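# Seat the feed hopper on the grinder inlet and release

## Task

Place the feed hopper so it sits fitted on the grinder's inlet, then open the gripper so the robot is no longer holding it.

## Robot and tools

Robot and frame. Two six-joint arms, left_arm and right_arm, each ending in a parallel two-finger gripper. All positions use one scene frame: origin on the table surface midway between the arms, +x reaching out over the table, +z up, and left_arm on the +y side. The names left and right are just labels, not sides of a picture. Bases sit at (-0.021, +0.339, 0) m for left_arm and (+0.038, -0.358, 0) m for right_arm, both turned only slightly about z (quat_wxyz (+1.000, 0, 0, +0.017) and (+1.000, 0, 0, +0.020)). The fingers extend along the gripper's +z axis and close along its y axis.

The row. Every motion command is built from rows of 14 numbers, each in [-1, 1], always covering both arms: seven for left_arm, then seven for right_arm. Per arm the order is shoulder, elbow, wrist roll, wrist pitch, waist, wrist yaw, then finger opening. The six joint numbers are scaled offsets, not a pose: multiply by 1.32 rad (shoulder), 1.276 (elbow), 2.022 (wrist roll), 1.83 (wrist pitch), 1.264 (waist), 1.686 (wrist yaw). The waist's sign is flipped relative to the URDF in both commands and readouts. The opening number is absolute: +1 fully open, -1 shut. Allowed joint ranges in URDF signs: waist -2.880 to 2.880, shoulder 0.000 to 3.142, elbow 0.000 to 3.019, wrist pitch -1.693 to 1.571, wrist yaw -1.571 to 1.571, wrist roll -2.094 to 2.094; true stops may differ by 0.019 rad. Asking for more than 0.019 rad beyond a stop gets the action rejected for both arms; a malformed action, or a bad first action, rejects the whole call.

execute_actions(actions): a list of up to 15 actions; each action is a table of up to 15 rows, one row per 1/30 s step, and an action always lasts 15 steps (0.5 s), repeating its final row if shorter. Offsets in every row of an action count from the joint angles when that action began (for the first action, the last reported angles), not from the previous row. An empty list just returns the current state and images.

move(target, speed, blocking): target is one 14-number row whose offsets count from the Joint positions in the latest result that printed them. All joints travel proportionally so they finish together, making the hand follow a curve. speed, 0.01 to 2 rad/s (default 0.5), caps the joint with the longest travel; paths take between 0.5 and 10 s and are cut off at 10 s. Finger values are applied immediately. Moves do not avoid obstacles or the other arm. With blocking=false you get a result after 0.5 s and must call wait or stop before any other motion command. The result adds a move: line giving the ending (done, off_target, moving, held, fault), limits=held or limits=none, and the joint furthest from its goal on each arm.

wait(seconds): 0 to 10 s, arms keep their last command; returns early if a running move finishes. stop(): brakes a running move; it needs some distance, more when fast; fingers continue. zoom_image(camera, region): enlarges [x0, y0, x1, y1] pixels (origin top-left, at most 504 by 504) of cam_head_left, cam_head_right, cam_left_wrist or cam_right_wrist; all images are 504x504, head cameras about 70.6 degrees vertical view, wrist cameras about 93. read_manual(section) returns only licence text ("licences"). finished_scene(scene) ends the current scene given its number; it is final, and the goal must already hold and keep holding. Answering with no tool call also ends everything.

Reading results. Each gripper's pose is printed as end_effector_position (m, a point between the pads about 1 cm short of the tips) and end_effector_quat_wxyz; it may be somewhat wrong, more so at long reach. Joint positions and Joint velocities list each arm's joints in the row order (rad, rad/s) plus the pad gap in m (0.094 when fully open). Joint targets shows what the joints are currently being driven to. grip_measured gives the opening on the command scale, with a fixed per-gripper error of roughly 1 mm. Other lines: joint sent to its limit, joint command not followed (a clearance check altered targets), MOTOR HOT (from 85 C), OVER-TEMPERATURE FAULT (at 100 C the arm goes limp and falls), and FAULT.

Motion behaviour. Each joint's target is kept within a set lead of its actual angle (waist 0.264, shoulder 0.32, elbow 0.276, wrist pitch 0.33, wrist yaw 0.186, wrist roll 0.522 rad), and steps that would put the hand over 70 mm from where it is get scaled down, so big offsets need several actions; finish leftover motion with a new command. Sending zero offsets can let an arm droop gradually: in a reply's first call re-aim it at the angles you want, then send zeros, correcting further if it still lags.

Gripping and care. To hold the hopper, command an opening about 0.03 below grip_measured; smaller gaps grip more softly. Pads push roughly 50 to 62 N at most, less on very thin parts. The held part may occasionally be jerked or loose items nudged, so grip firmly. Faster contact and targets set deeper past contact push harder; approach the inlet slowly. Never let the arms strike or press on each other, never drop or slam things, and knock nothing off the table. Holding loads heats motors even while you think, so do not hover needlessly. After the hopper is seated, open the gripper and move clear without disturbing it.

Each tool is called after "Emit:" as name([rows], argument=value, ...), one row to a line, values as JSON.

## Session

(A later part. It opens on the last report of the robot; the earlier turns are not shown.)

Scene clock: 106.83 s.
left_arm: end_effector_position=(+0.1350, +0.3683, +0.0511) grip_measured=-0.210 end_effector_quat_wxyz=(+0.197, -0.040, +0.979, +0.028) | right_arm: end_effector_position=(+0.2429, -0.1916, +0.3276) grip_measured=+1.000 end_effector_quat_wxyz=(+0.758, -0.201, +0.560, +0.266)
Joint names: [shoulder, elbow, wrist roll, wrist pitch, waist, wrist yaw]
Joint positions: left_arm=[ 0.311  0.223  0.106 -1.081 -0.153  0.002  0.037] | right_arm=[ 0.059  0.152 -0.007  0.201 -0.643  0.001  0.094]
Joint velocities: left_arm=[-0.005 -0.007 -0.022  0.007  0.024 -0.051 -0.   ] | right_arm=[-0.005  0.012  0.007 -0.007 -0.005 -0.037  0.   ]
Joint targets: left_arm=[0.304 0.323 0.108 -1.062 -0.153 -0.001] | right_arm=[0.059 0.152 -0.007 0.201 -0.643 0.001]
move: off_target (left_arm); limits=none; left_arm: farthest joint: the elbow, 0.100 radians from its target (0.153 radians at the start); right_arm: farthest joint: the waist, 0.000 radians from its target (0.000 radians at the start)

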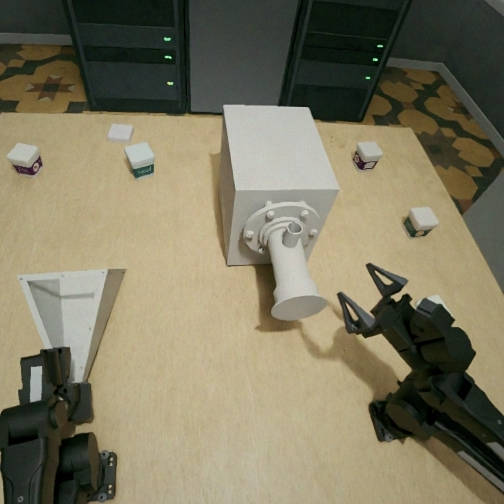

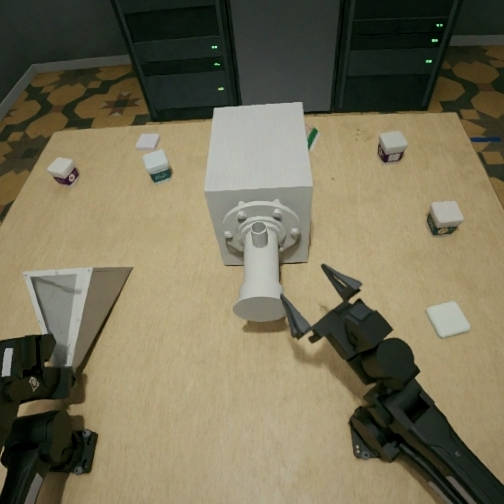

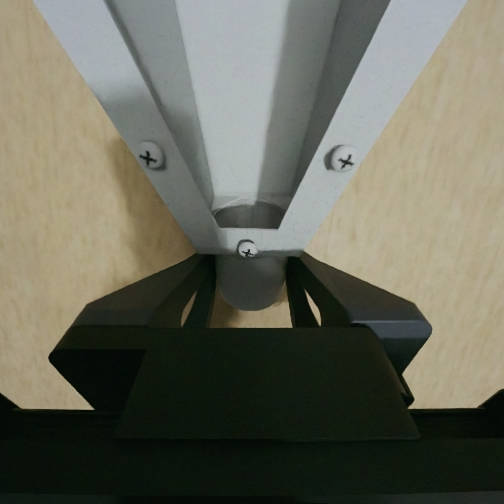

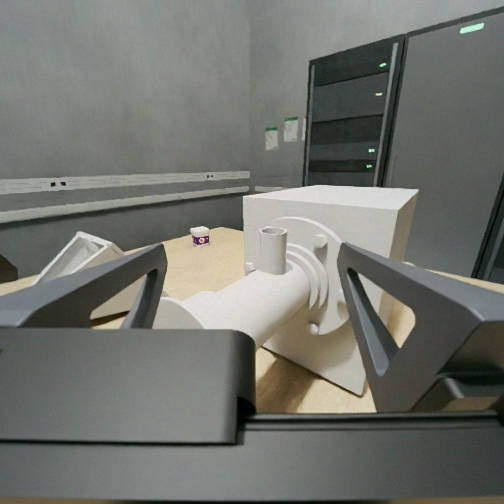

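Emit:
move(target=[0,-0.025,0,0.02,0,0,-0.25,0,0,0,0,0,0,1], speed=0.08)

Emit:
move(target=[0,0,0,0,0,0,0.6,0,0,0,0,0,0,1])

Emit:
move(target=[-0.08,0.3,0,-0.28,0,0,0.6,0,0,0,0,0,0,1])

Emit:
move(target=[0.7,0.7,-0.055,0,0.295,-0.113,0,0,0,0,0,0,0,1], speed=0.8)

Scene clock: 138.93 s.
left_arm: end_effector_position=(+0.1270, +0.3668, +0.0320) grip_measured=-0.210 end_effector_quat_wxyz=(+0.184, -0.040, +0.982, +0.026) | right_arm: end_effector_position=(+0.2429, -0.1916, +0.3276) grip_measured=+1.000 end_effector_quat_wxyz=(+0.758, -0.201, +0.560, +0.266)
Joint names: [shoulder, elbow, wrist roll, wrist pitch, waist, wrist yaw]
Joint positions: left_arm=[ 0.312  0.179  0.105 -1.065 -0.153  0.002  0.037] | right_arm=[ 0.059  0.152 -0.007  0.201 -0.643  0.001  0.094]
Joint velocities: left_arm=[-0.015 -0.007 -0.007 -0.002 -0.005  0.007 -0.   ] | right_arm=[-0.015 -0.007 -0.022 -0.002  0.005 -0.007  0.   ]
Joint targets: left_arm=[0.311 0.191 0.107 -1.044 -0.153 0.002] | right_arm=[0.059 0.152 -0.007 0.201 -0.643 0.001]
move: done; limits=none; left_arm: farthest joint: the wrist pitch, 0.020 radians from its target (0.036 radians at the start); right_arm: farthest joint: the waist, 0.000 radians from its target (0.000 radians at the start)

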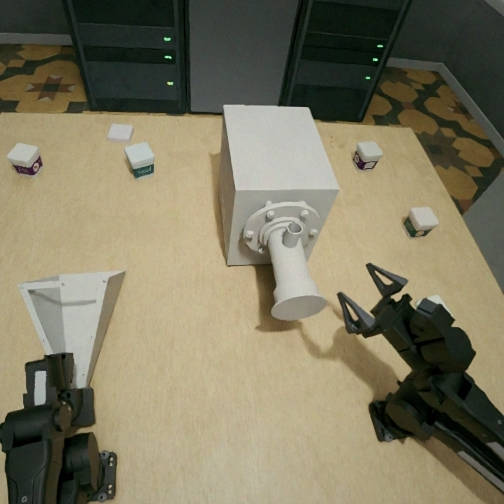

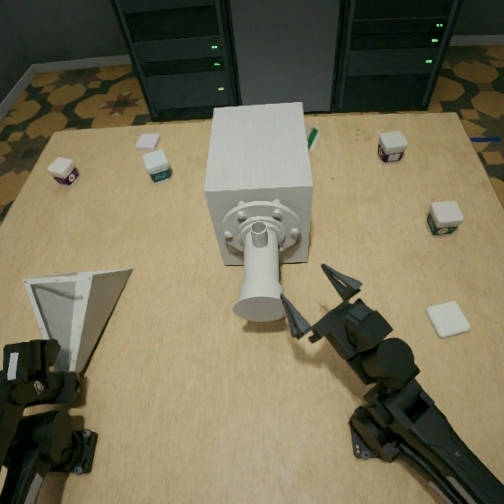

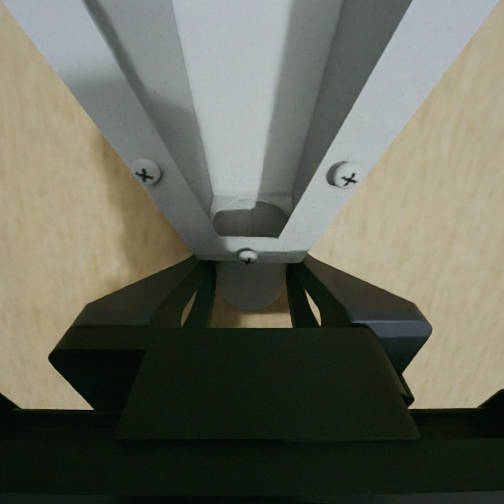

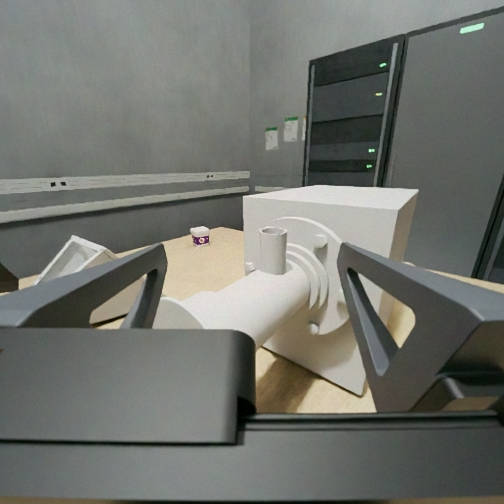

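Scene clock: 139.43 s.
left_arm: end_effector_position=(+0.1268, +0.3667, +0.0316) grip_measured=+0.598 end_effector_quat_wxyz=(+0.183, -0.040, +0.982, +0.026) | right_arm: end_effector_position=(+0.2429, -0.1916, +0.3276) grip_measured=+1.000 end_effector_quat_wxyz=(+0.758, -0.201, +0.560, +0.266)
Joint names: [shoulder, elbow, wrist roll, wrist pitch, waist, wrist yaw]
Joint positions: left_arm=[ 0.312  0.179  0.105 -1.065 -0.153  0.002  0.075] | right_arm=[ 0.059  0.152 -0.007  0.201 -0.643  0.001  0.094]
Joint velocities: left_arm=[-0.005  0.002 -0.007  0.002 -0.005 -0.051 -0.   ] | right_arm=[-0.015 -0.002  0.007  0.007  0.005  0.007  0.   ]
Joint targets: left_arm=[0.312 0.179 0.105 -1.065 -0.153 0.002] | right_arm=[0.059 0.152 -0.007 0.201 -0.643 0.001]
move: done; limits=none; left_arm: farthest joint: the waist, 0.000 radians from its target (0.000 radians at the start); right_arm: farthest joint: the waist, 0.000 radians from its target (0.000 radians at the start)

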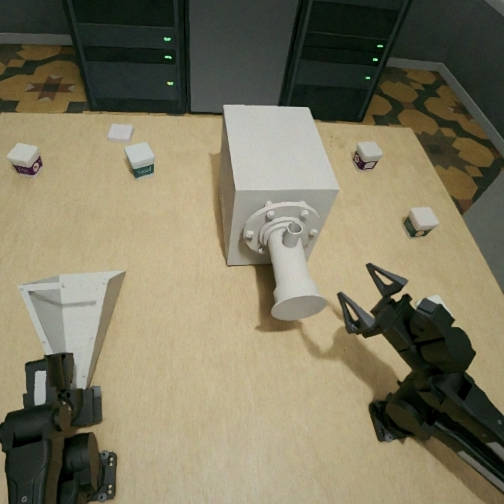

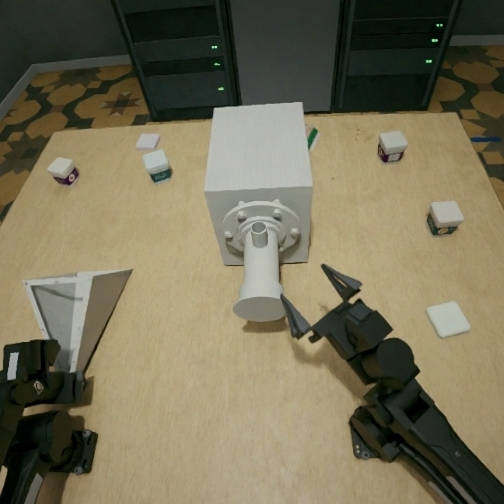

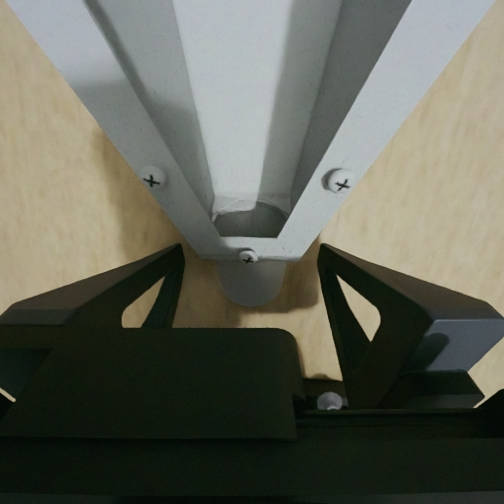

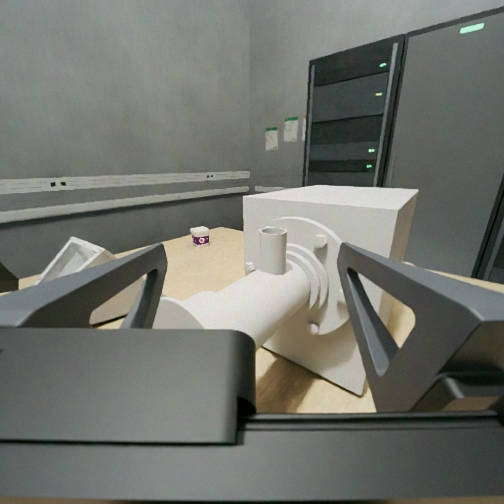

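Scene clock: 140.93 s.
left_arm: end_effector_position=(+0.0832, +0.3584, +0.1579) grip_measured=+0.598 end_effector_quat_wxyz=(+0.155, -0.041, +0.987, +0.022) | right_arm: end_effector_position=(+0.2429, -0.1916, +0.3276) grip_measured=+1.000 end_effector_quat_wxyz=(+0.758, -0.201, +0.560, +0.266)
Joint names: [shoulder, elbow, wrist roll, wrist pitch, waist, wrist yaw]
Joint positions: left_arm=[ 0.212  0.518  0.105 -1.563 -0.153  0.002  0.075] | right_arm=[ 0.059  0.152 -0.007  0.201 -0.643  0.001  0.094]
Joint velocities: left_arm=[-0.015  0.007 -0.007 -0.012 -0.005 -0.095 -0.   ] | right_arm=[-0.015  0.002 -0.022 -0.002  0.005  0.007  0.   ]
Joint targets: left_arm=[0.206 0.561 0.105 -1.577 -0.153 0.002] | right_arm=[0.059 0.152 -0.007 0.201 -0.643 0.001]
move: off_target (left_arm); limits=none; left_arm: farthest joint: the elbow, 0.044 radians from its target (0.383 radians at the start); right_arm: farthest joint: the waist, 0.000 radians from its target (0.000 radians at the start)

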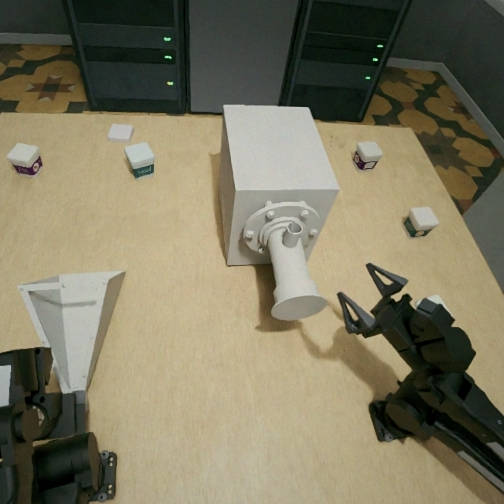

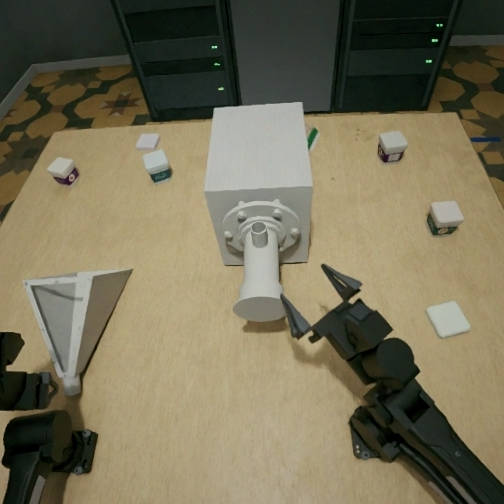

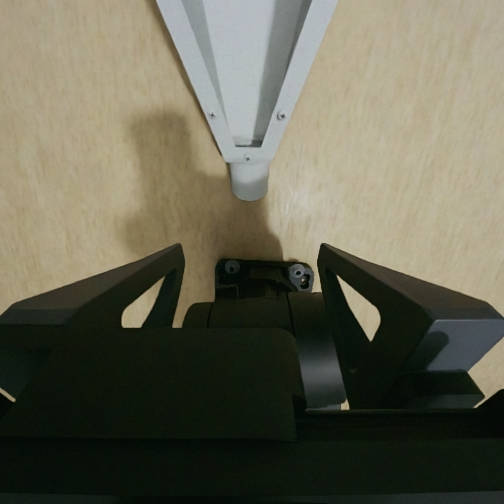

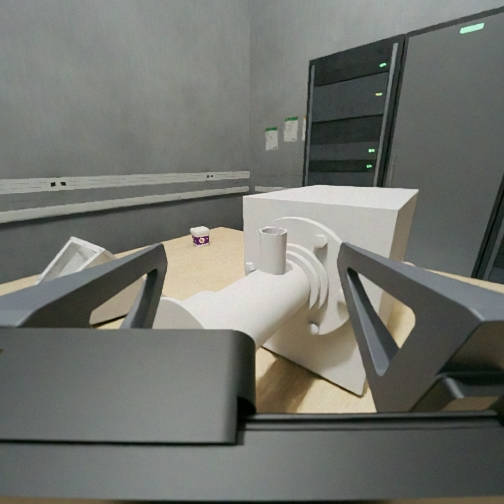

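Scene clock: 142.70 s.
left_arm: end_effector_position=(+0.3331, +0.3064, +0.3497) grip_measured=+0.002 end_effector_quat_wxyz=(+0.120, +0.082, +0.986, +0.082) | right_arm: end_effector_position=(+0.2429, -0.1916, +0.3276) grip_measured=+1.000 end_effector_quat_wxyz=(+0.758, -0.201, +0.560, +0.266)
Joint names: [shoulder, elbow, wrist roll, wrist pitch, waist, wrist yaw]
Joint positions: left_arm=[ 1.144  1.363  0.007 -1.563  0.216 -0.185  0.047] | right_arm=[ 0.059  0.152 -0.007  0.201 -0.643  0.001  0.094]
Joint velocities: left_arm=[ 0.005 -0.012  0.037 -0.012 -0.005 -0.007  0.   ] | right_arm=[-0.024  0.017 -0.037  0.002  0.015 -0.037  0.   ]
Joint targets: left_arm=[1.136 1.412 -0.006 -1.563 0.220 -0.189] | right_arm=[0.059 0.152 -0.007 0.201 -0.643 0.001]
move: off_target (left_arm); limits=none; left_arm: farthest joint: the elbow, 0.048 radians from its target (0.893 radians at the start); right_arm: farthest joint: the waist, 0.000 radians from its target (0.000 radians at the start)

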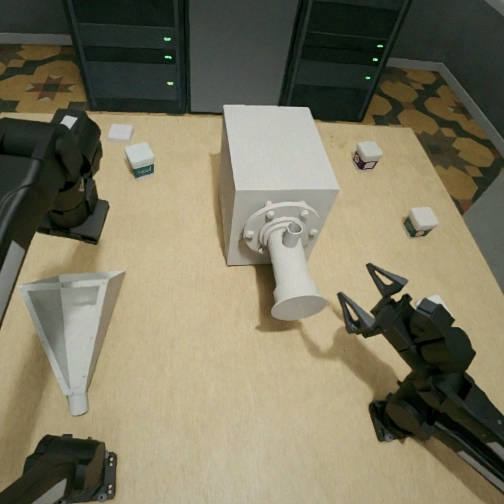

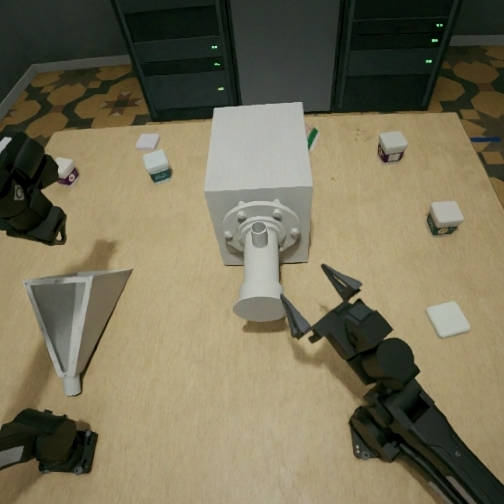

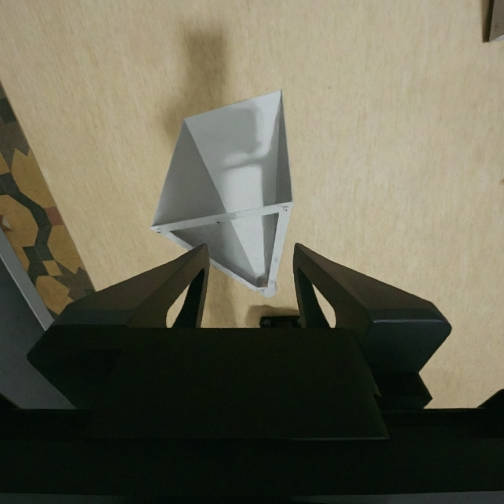

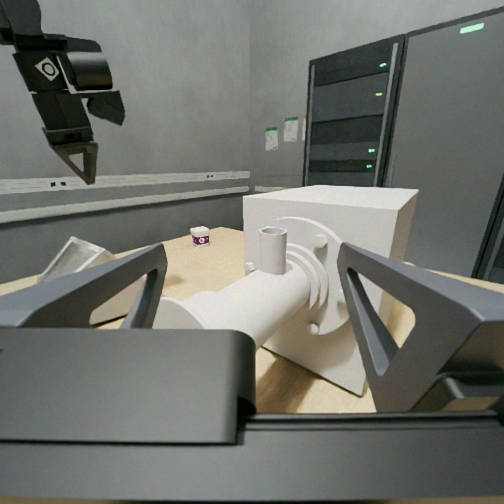

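Emit:
move(target=[0.445,0.115,0,-0.043,0,0,0,0,0,0,0,0,0,1])

Scene clock: 156.43 s.
left_arm: end_effector_position=(+0.4182, +0.2909, +0.1584) grip_measured=+0.002 end_effector_quat_wxyz=(-0.156, +0.107, +0.976, +0.105) | right_arm: end_effector_position=(+0.2429, -0.1916, +0.3276) grip_measured=+1.000 end_effector_quat_wxyz=(+0.758, -0.201, +0.560, +0.266)
Joint names: [shoulder, elbow, wrist roll, wrist pitch, waist, wrist yaw]
Joint positions: left_arm=[ 1.741  1.464  0.007 -1.627  0.216 -0.185  0.047] | right_arm=[ 0.059  0.152 -0.007  0.201 -0.643  0.001  0.094]
Joint velocities: left_arm=[-0.005  0.012  0.022  0.007 -0.005 -0.051 -0.   ] | right_arm=[-0.005 -0.017 -0.022 -0.007 -0.015  0.007  0.   ]
Joint targets: left_arm=[1.731 1.510 0.007 -1.642 0.216 -0.185] | right_arm=[0.059 0.152 -0.007 0.201 -0.643 0.001]
move: off_target (left_arm); limits=none; left_arm: farthest joint: the elbow, 0.046 radians from its target (0.147 radians at the start); right_arm: farthest joint: the waist, 0.000 radians from its target (0.000 radians at the start)

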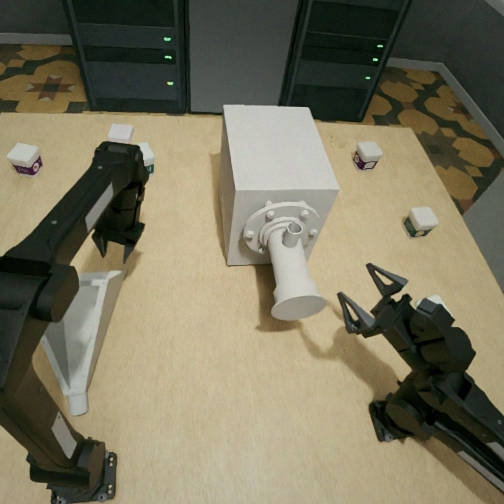

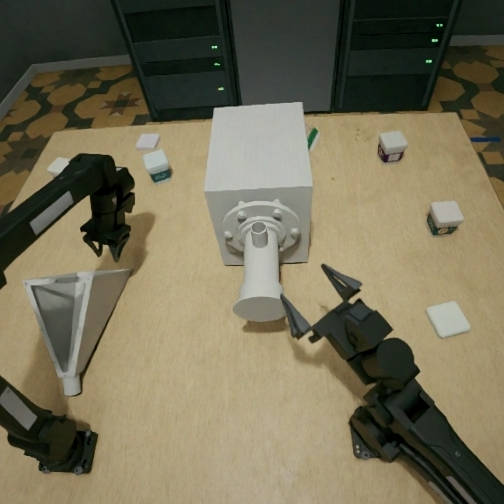

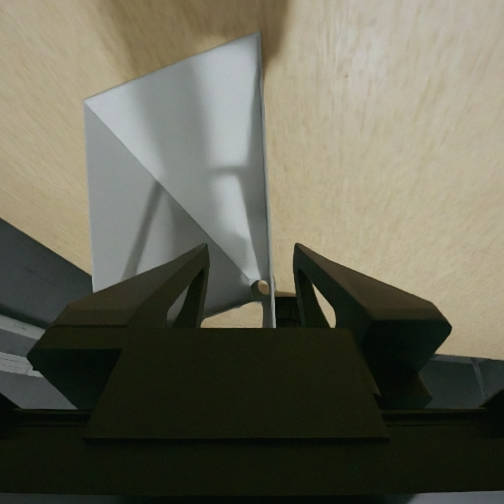

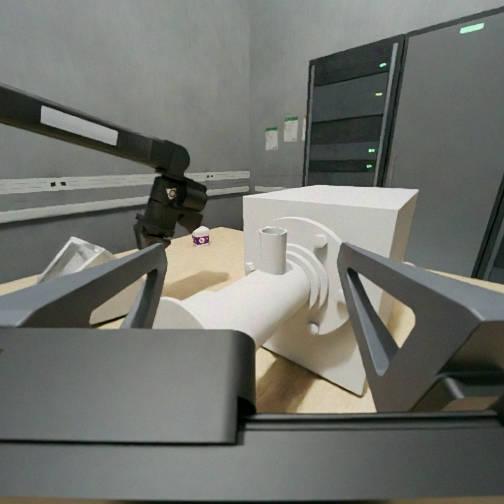

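Emit:
move(target=[0.009,-0.147,-0.04,0.038,0,0,0,0,0,0,0,0,0,1], speed=0.15)

Scene clock: 165.03 s.
left_arm: end_effector_position=(+0.3648, +0.3006, +0.1047) grip_measured=+0.002 end_effector_quat_wxyz=(-0.215, +0.079, +0.966, +0.117) | right_arm: end_effector_position=(+0.2429, -0.1916, +0.3276) grip_measured=+1.000 end_effector_quat_wxyz=(+0.758, -0.201, +0.560, +0.266)
Joint names: [shoulder, elbow, wrist roll, wrist pitch, waist, wrist yaw]
Joint positions: left_arm=[ 1.741  1.279 -0.061 -1.571  0.216 -0.185  0.047] | right_arm=[ 0.059  0.152 -0.007  0.201 -0.643  0.001  0.094]
Joint velocities: left_arm=[-0.005 -0.022 -0.037 -0.012 -0.015  0.037  0.   ] | right_arm=[-0.015  0.007  0.007 -0.012  0.005  0.007  0.   ]
Joint targets: left_arm=[1.752 1.276 -0.074 -1.557 0.216 -0.185] | right_arm=[0.059 0.152 -0.007 0.201 -0.643 0.001]
move: done; limits=none; left_arm: farthest joint: the wrist pitch, 0.013 radians from its target (0.070 radians at the start); right_arm: farthest joint: the waist, 0.000 radians from its target (0.000 radians at the start)

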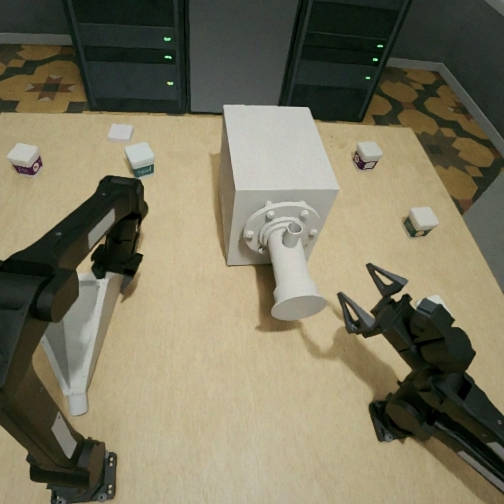

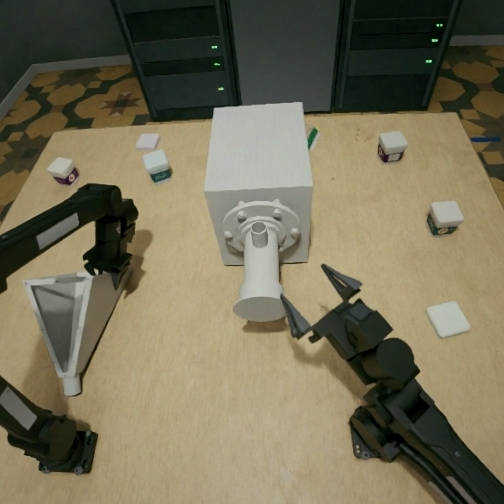

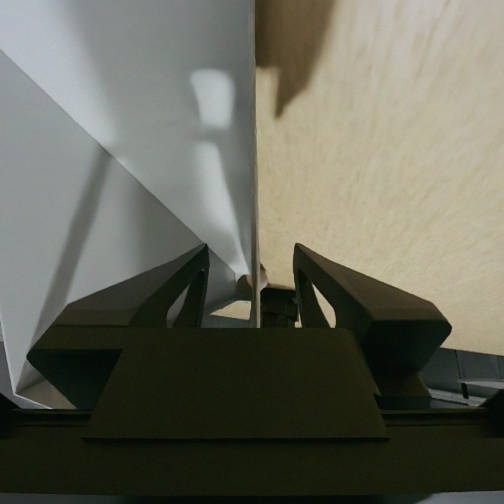

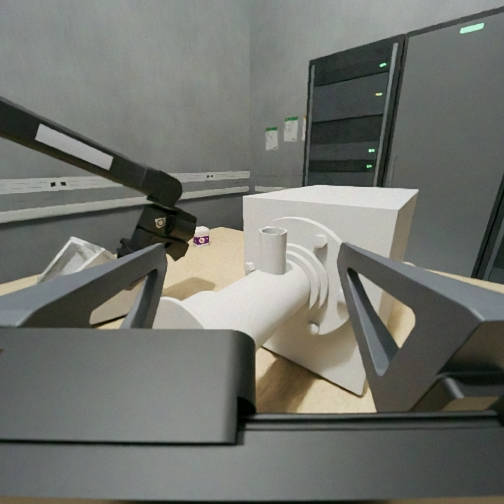

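Emit:
move(target=[0,0,0,0,0,0,-1,0,0,0,0,0,0,1])

Emit:
move(target=[-0.22,0.04,0,-0.04,0,0,-1,0,0,0,0,0,0,1], speed=0.15)

Scene clock: 170.60 s.
left_arm: end_effector_position=(+0.3644, +0.2992, +0.1044) grip_measured=-0.987 end_effector_quat_wxyz=(-0.215, +0.071, +0.967, +0.114) | right_arm: end_effector_position=(+0.2429, -0.1916, +0.3276) grip_measured=+1.000 end_effector_quat_wxyz=(+0.758, -0.201, +0.560, +0.266)
Joint names: [shoulder, elbow, wrist roll, wrist pitch, waist, wrist yaw]
Joint positions: left_arm=[ 1.741  1.279 -0.076 -1.571  0.215 -0.176  0.001] | right_arm=[ 0.059  0.152 -0.007  0.201 -0.643  0.001  0.094]
Joint velocities: left_arm=[ 0.005 -0.007  0.066 -0.017  0.005  0.007  0.001] | right_arm=[-0.005 -0.012  0.022 -0.022  0.005 -0.081  0.   ]
Joint targets: left_arm=[1.741 1.279 -0.061 -1.571 0.215 -0.185] | right_arm=[0.059 0.152 -0.007 0.201 -0.643 0.001]
move: done; limits=none; left_arm: farthest joint: the wrist roll, 0.015 radians from its target (0.000 radians at the start); right_arm: farthest joint: the waist, 0.000 radians from its target (0.000 radians at the start)

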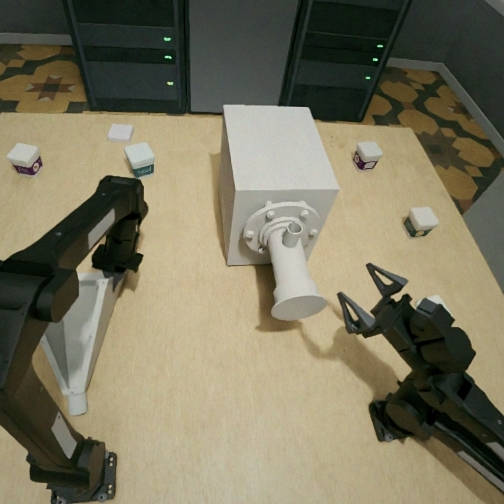

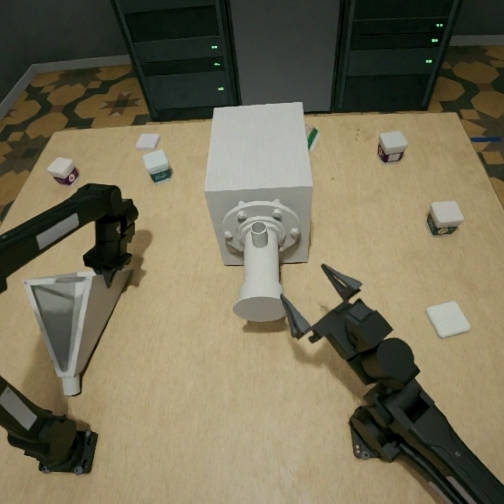

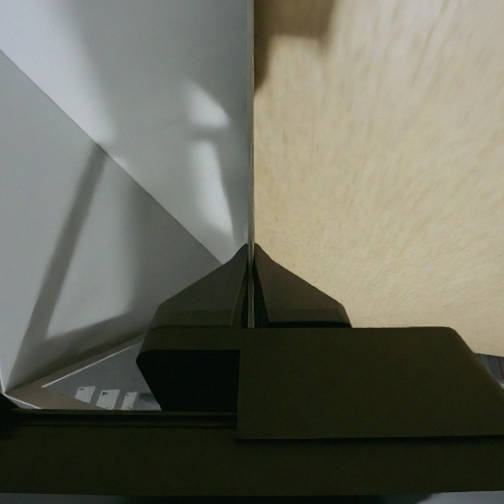

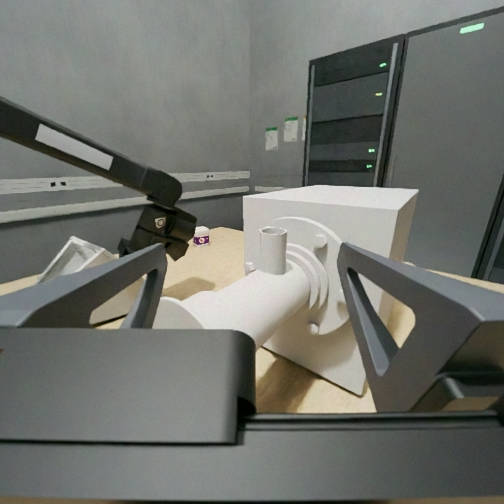

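Scene clock: 172.90 s.
left_arm: end_effector_position=(+0.3525, +0.2977, +0.1937) grip_measured=-0.988 end_effector_quat_wxyz=(-0.111, +0.067, +0.987, +0.091) | right_arm: end_effector_position=(+0.2429, -0.1916, +0.3276) grip_measured=+1.000 end_effector_quat_wxyz=(+0.758, -0.201, +0.560, +0.266)
Joint names: [shoulder, elbow, wrist roll, wrist pitch, waist, wrist yaw]
Joint positions: left_arm=[ 1.496  1.276 -0.065 -1.596  0.215 -0.155  0.001] | right_arm=[ 0.059  0.152 -0.007  0.201 -0.643  0.001  0.094]
Joint velocities: left_arm=[-0.005 -0.022 -0.022 -0.002  0.005 -0.037 -0.   ] | right_arm=[ 0.005  0.002 -0.022 -0.007  0.005  0.022  0.   ]
Joint targets: left_arm=[1.450 1.330 -0.076 -1.644 0.215 -0.176] | right_arm=[0.059 0.152 -0.007 0.201 -0.643 0.001]
move: off_target (left_arm); limits=none; left_arm: farthest joint: the elbow, 0.054 radians from its target (0.051 radians at the start); right_arm: farthest joint: the waist, 0.000 radians from its target (0.000 radians at the start)

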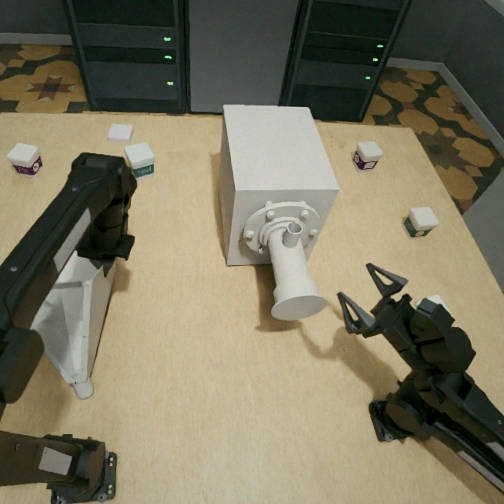

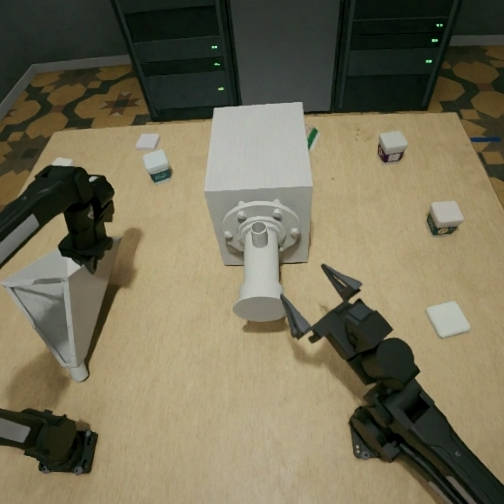

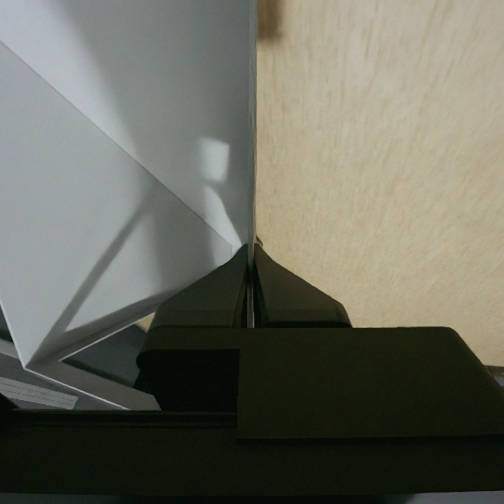

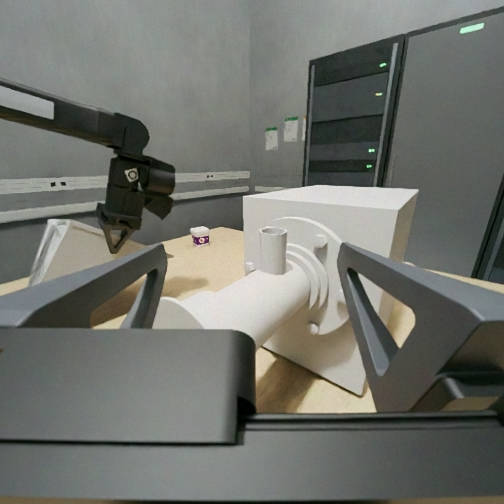

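Emit:
move(target=[-0.42,0.07,0,-0.03,0,-0.05,-1,0,0,0,0,-0.68,0,1], speed=0.3)

Scene clock: 197.10 s.
left_arm: end_effector_position=(+0.2634, +0.3233, +0.3549) grip_measured=-0.987 end_effector_quat_wxyz=(+0.120, +0.043, +0.988, +0.089) | right_arm: end_effector_position=(+0.0476, -0.0943, +0.3276) grip_measured=+1.000 end_effector_quat_wxyz=(+0.580, -0.415, +0.427, +0.556)
Joint names: [shoulder, elbow, wrist roll, wrist pitch, waist, wrist yaw]
Joint positions: left_arm=[ 0.972  1.263 -0.071 -1.644  0.215 -0.209  0.001] | right_arm=[ 0.059  0.152 -0.007  0.201 -1.497  0.001  0.094]
Joint velocities: left_arm=[-0.015  0.007 -0.022 -0.002  0.005  0.066  0.   ] | right_arm=[-0.015  0.002 -0.037  0.002  0.015  0.022  0.   ]
Joint targets: left_arm=[0.941 1.366 -0.065 -1.651 0.215 -0.239] | right_arm=[0.059 0.152 -0.007 0.201 -1.502 0.001]
move: off_target (left_arm); limits=none; left_arm: farthest joint: the elbow, 0.102 radians from its target (0.089 radians at the start); right_arm: farthest joint: the waist, 0.006 radians from its target (0.860 radians at the start)

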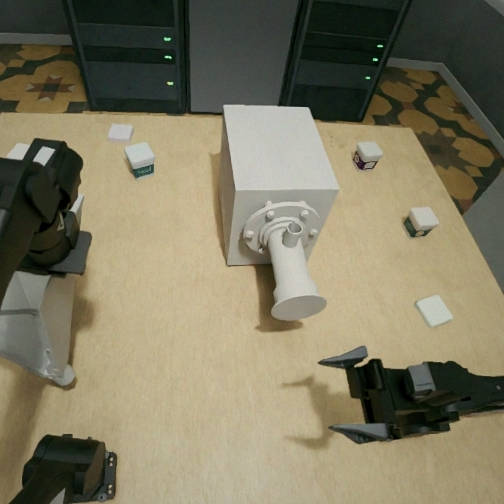

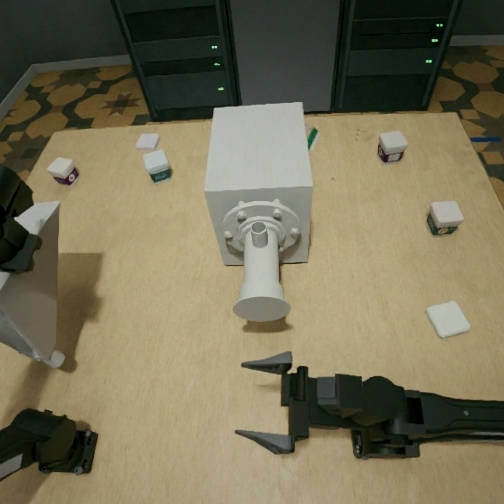

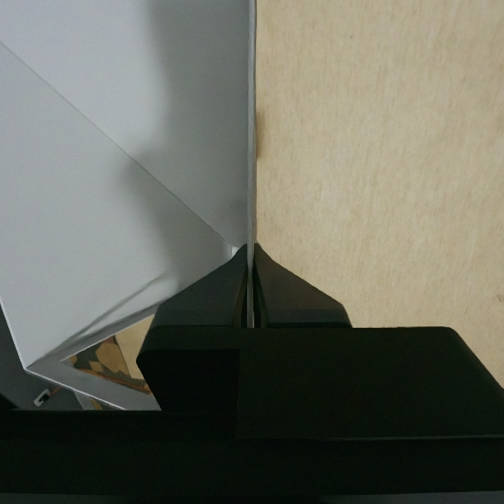

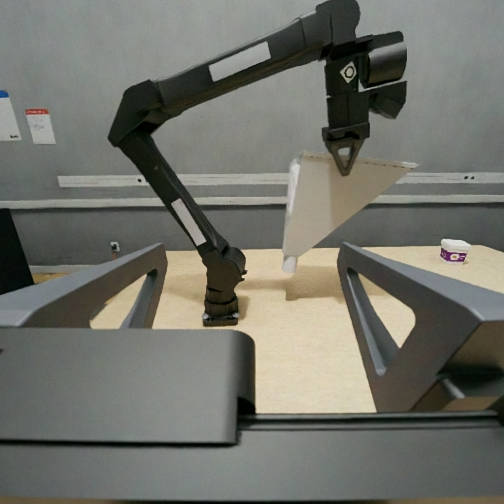

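Emit:
move(target=[0.06,0.08,-0.32,-0.01,0.56,-0.15,-1,0,0,0,-0.1,0.1,0,1], speed=0.25)

Scene clock: 209.03 s.
left_arm: end_effector_position=(+0.2246, +0.1506, +0.3384) grip_measured=-0.988 end_effector_quat_wxyz=(+0.191, +0.061, +0.974, +0.104) | right_arm: end_effector_position=(+0.0796, -0.0886, +0.2871) grip_measured=+1.000 end_effector_quat_wxyz=(+0.571, -0.433, +0.500, +0.487)
Joint names: [shoulder, elbow, wrist roll, wrist pitch, waist, wrist yaw]
Joint positions: left_arm=[ 1.071  1.26  -0.734 -1.644  0.919 -0.425  0.001] | right_arm=[ 0.059  0.152 -0.007  0.033 -1.38   0.001  0.094]
Joint velocities: left_arm=[-0.005 -0.017 -0.022  0.027  0.005  0.095 -0.   ] | right_arm=[-0.005  0.002  0.066 -0.017  0.005 -0.007  0.   ]
Joint targets: left_arm=[1.051 1.365 -0.718 -1.662 0.923 -0.462] | right_arm=[0.059 0.152 -0.007 0.018 -1.370 0.001]
move: off_target (left_arm); limits=none; left_arm: farthest joint: the elbow, 0.105 radians from its target (0.102 radians at the start); right_arm: farthest joint: the wrist pitch, 0.015 radians from its target (0.183 radians at the start)

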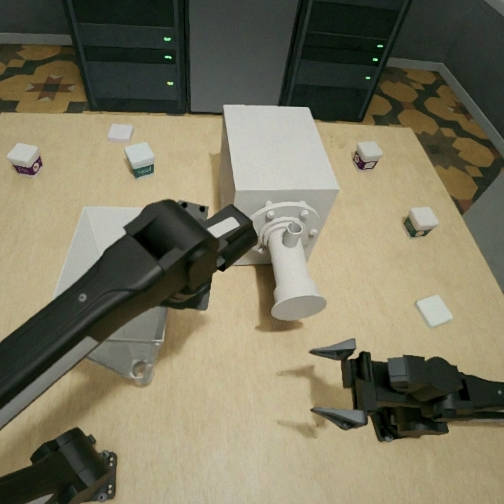

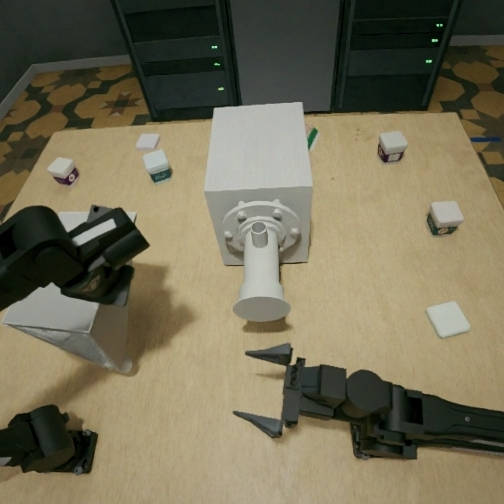

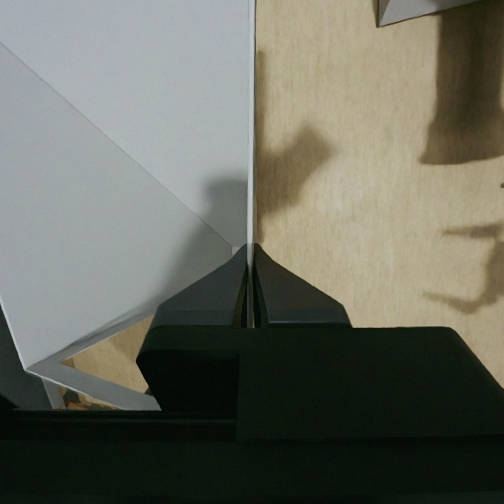

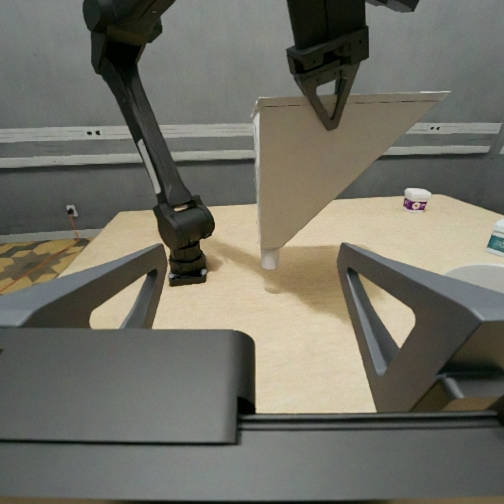

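Emit:
move(target=[-0.015,0.082,0.008,-0.01,0,-0.022,-1,0.6,0.1,0,0.2,0,0,1], speed=0.7)

Emit:
move(target=[-0.015,0.082,0.008,-0.01,0,-0.022,-1,0.526,0.16,0,0.315,0.055,0,1], speed=0.5)

Scene clock: 219.73 s.
left_arm: end_effector_position=(+0.2276, +0.1473, +0.3347) grip_measured=-0.988 end_effector_quat_wxyz=(+0.188, +0.057, +0.975, +0.109) | right_arm: end_effector_position=(+0.0945, +0.0101, +0.1783) grip_measured=+1.000 end_effector_quat_wxyz=(+0.469, -0.516, +0.596, +0.400)
Joint names: [shoulder, elbow, wrist roll, wrist pitch, waist, wrist yaw]
Joint positions: left_arm=[ 1.089  1.264 -0.747 -1.644  0.919 -0.426  0.001] | right_arm=[ 0.847  0.229 -0.007  0.374 -1.38   0.001  0.094]
Joint velocities: left_arm=[-0.015 -0.007  0.022  0.007 -0.005 -0.022 -0.   ] | right_arm=[-0.005  0.017 -0.037 -0.002  0.015 -0.007  0.   ]
Joint targets: left_arm=[1.051 1.365 -0.717 -1.662 0.919 -0.462] | right_arm=[0.851 0.280 -0.007 0.398 -1.380 0.001]
move: off_target (left_arm, right_arm); limits=none; left_arm: farthest joint: the elbow, 0.101 radians from its target (0.104 radians at the start); right_arm: farthest joint: the elbow, 0.051 radians from its target (0.127 radians at the start)

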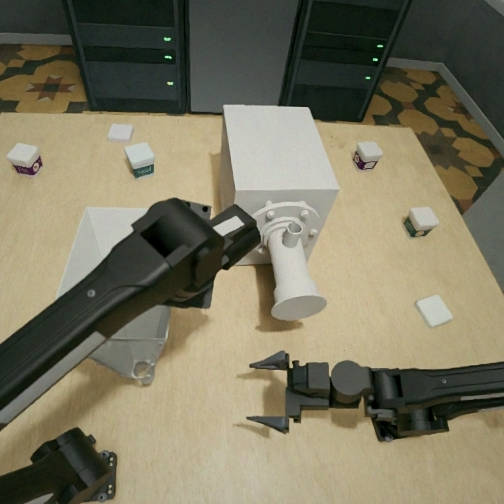

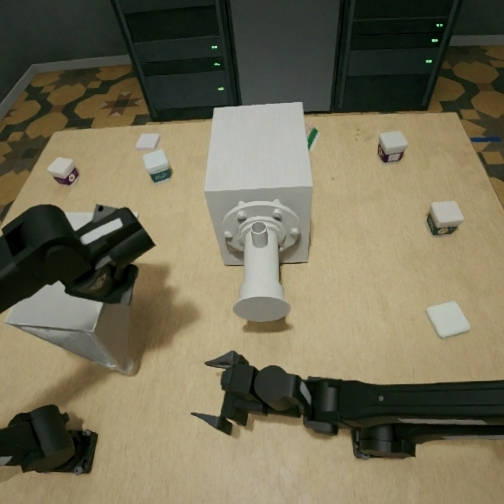

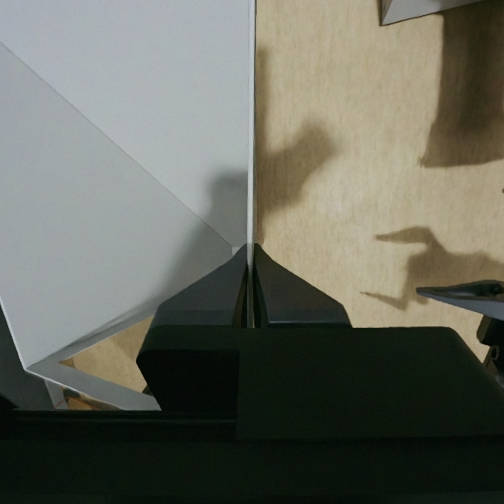

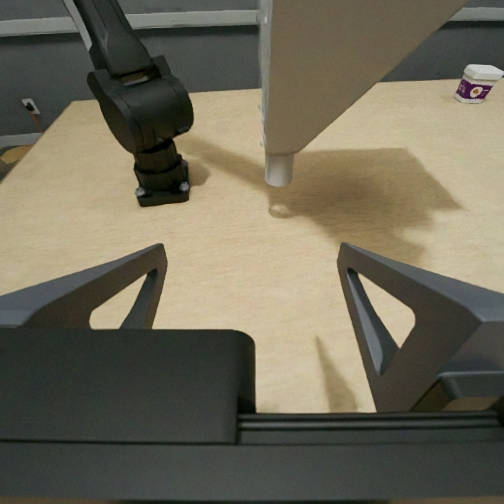

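Scene clock: 221.63 s.
left_arm: end_effector_position=(+0.2307, +0.1437, +0.3303) grip_measured=-0.988 end_effector_quat_wxyz=(+0.183, +0.052, +0.975, +0.114) | right_arm: end_effector_position=(+0.1390, +0.1105, +0.1167) grip_measured=+1.000 end_effector_quat_wxyz=(+0.493, -0.489, +0.601, +0.395)
Joint names: [shoulder, elbow, wrist roll, wrist pitch, waist, wrist yaw]
Joint positions: left_arm=[ 1.11   1.267 -0.759 -1.643  0.919 -0.427  0.001] | right_arm=[ 1.531  0.402 -0.007  0.927 -1.319  0.001  0.094]
Joint velocities: left_arm=[ 0.005 -0.017  0.066 -0.012 -0.005 -0.051 -0.   ] | right_arm=[-0.015 -0.007  0.022 -0.007  0.015  0.022  0.   ]
Joint targets: left_arm=[1.070 1.368 -0.731 -1.662 0.919 -0.463] | right_arm=[1.542 0.433 -0.007 0.951 -1.310 0.001]
move: off_target (left_arm, right_arm); limits=none; left_arm: farthest joint: the elbow, 0.101 radians from its target (0.105 radians at the start); right_arm: farthest joint: the elbow, 0.032 radians from its target (0.204 radians at the start)

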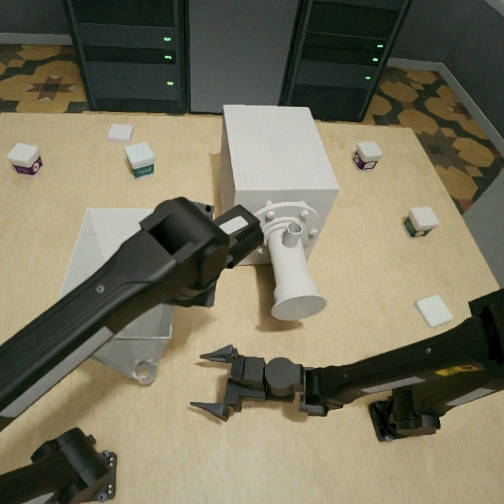

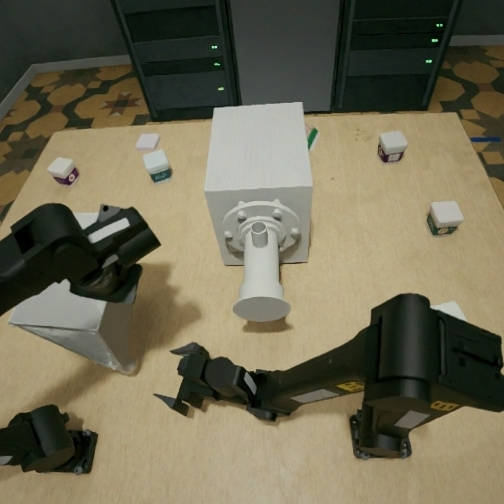

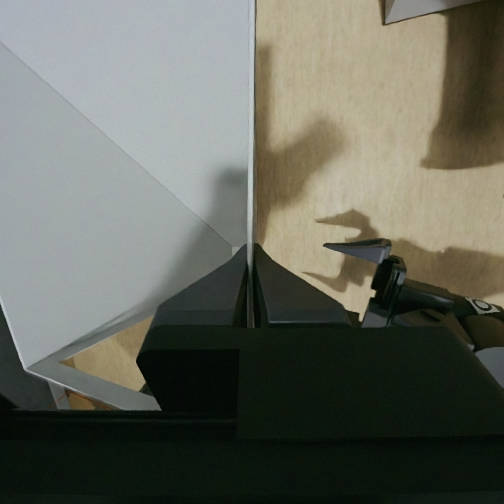

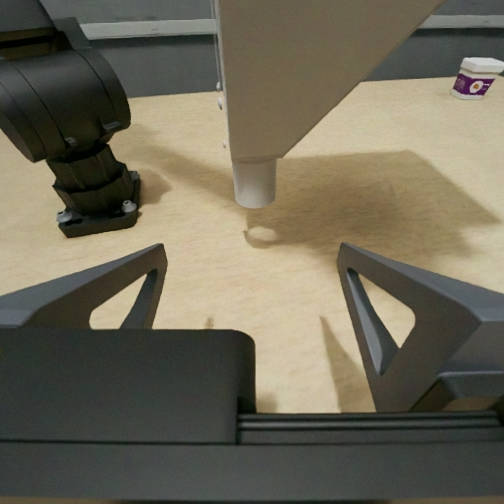

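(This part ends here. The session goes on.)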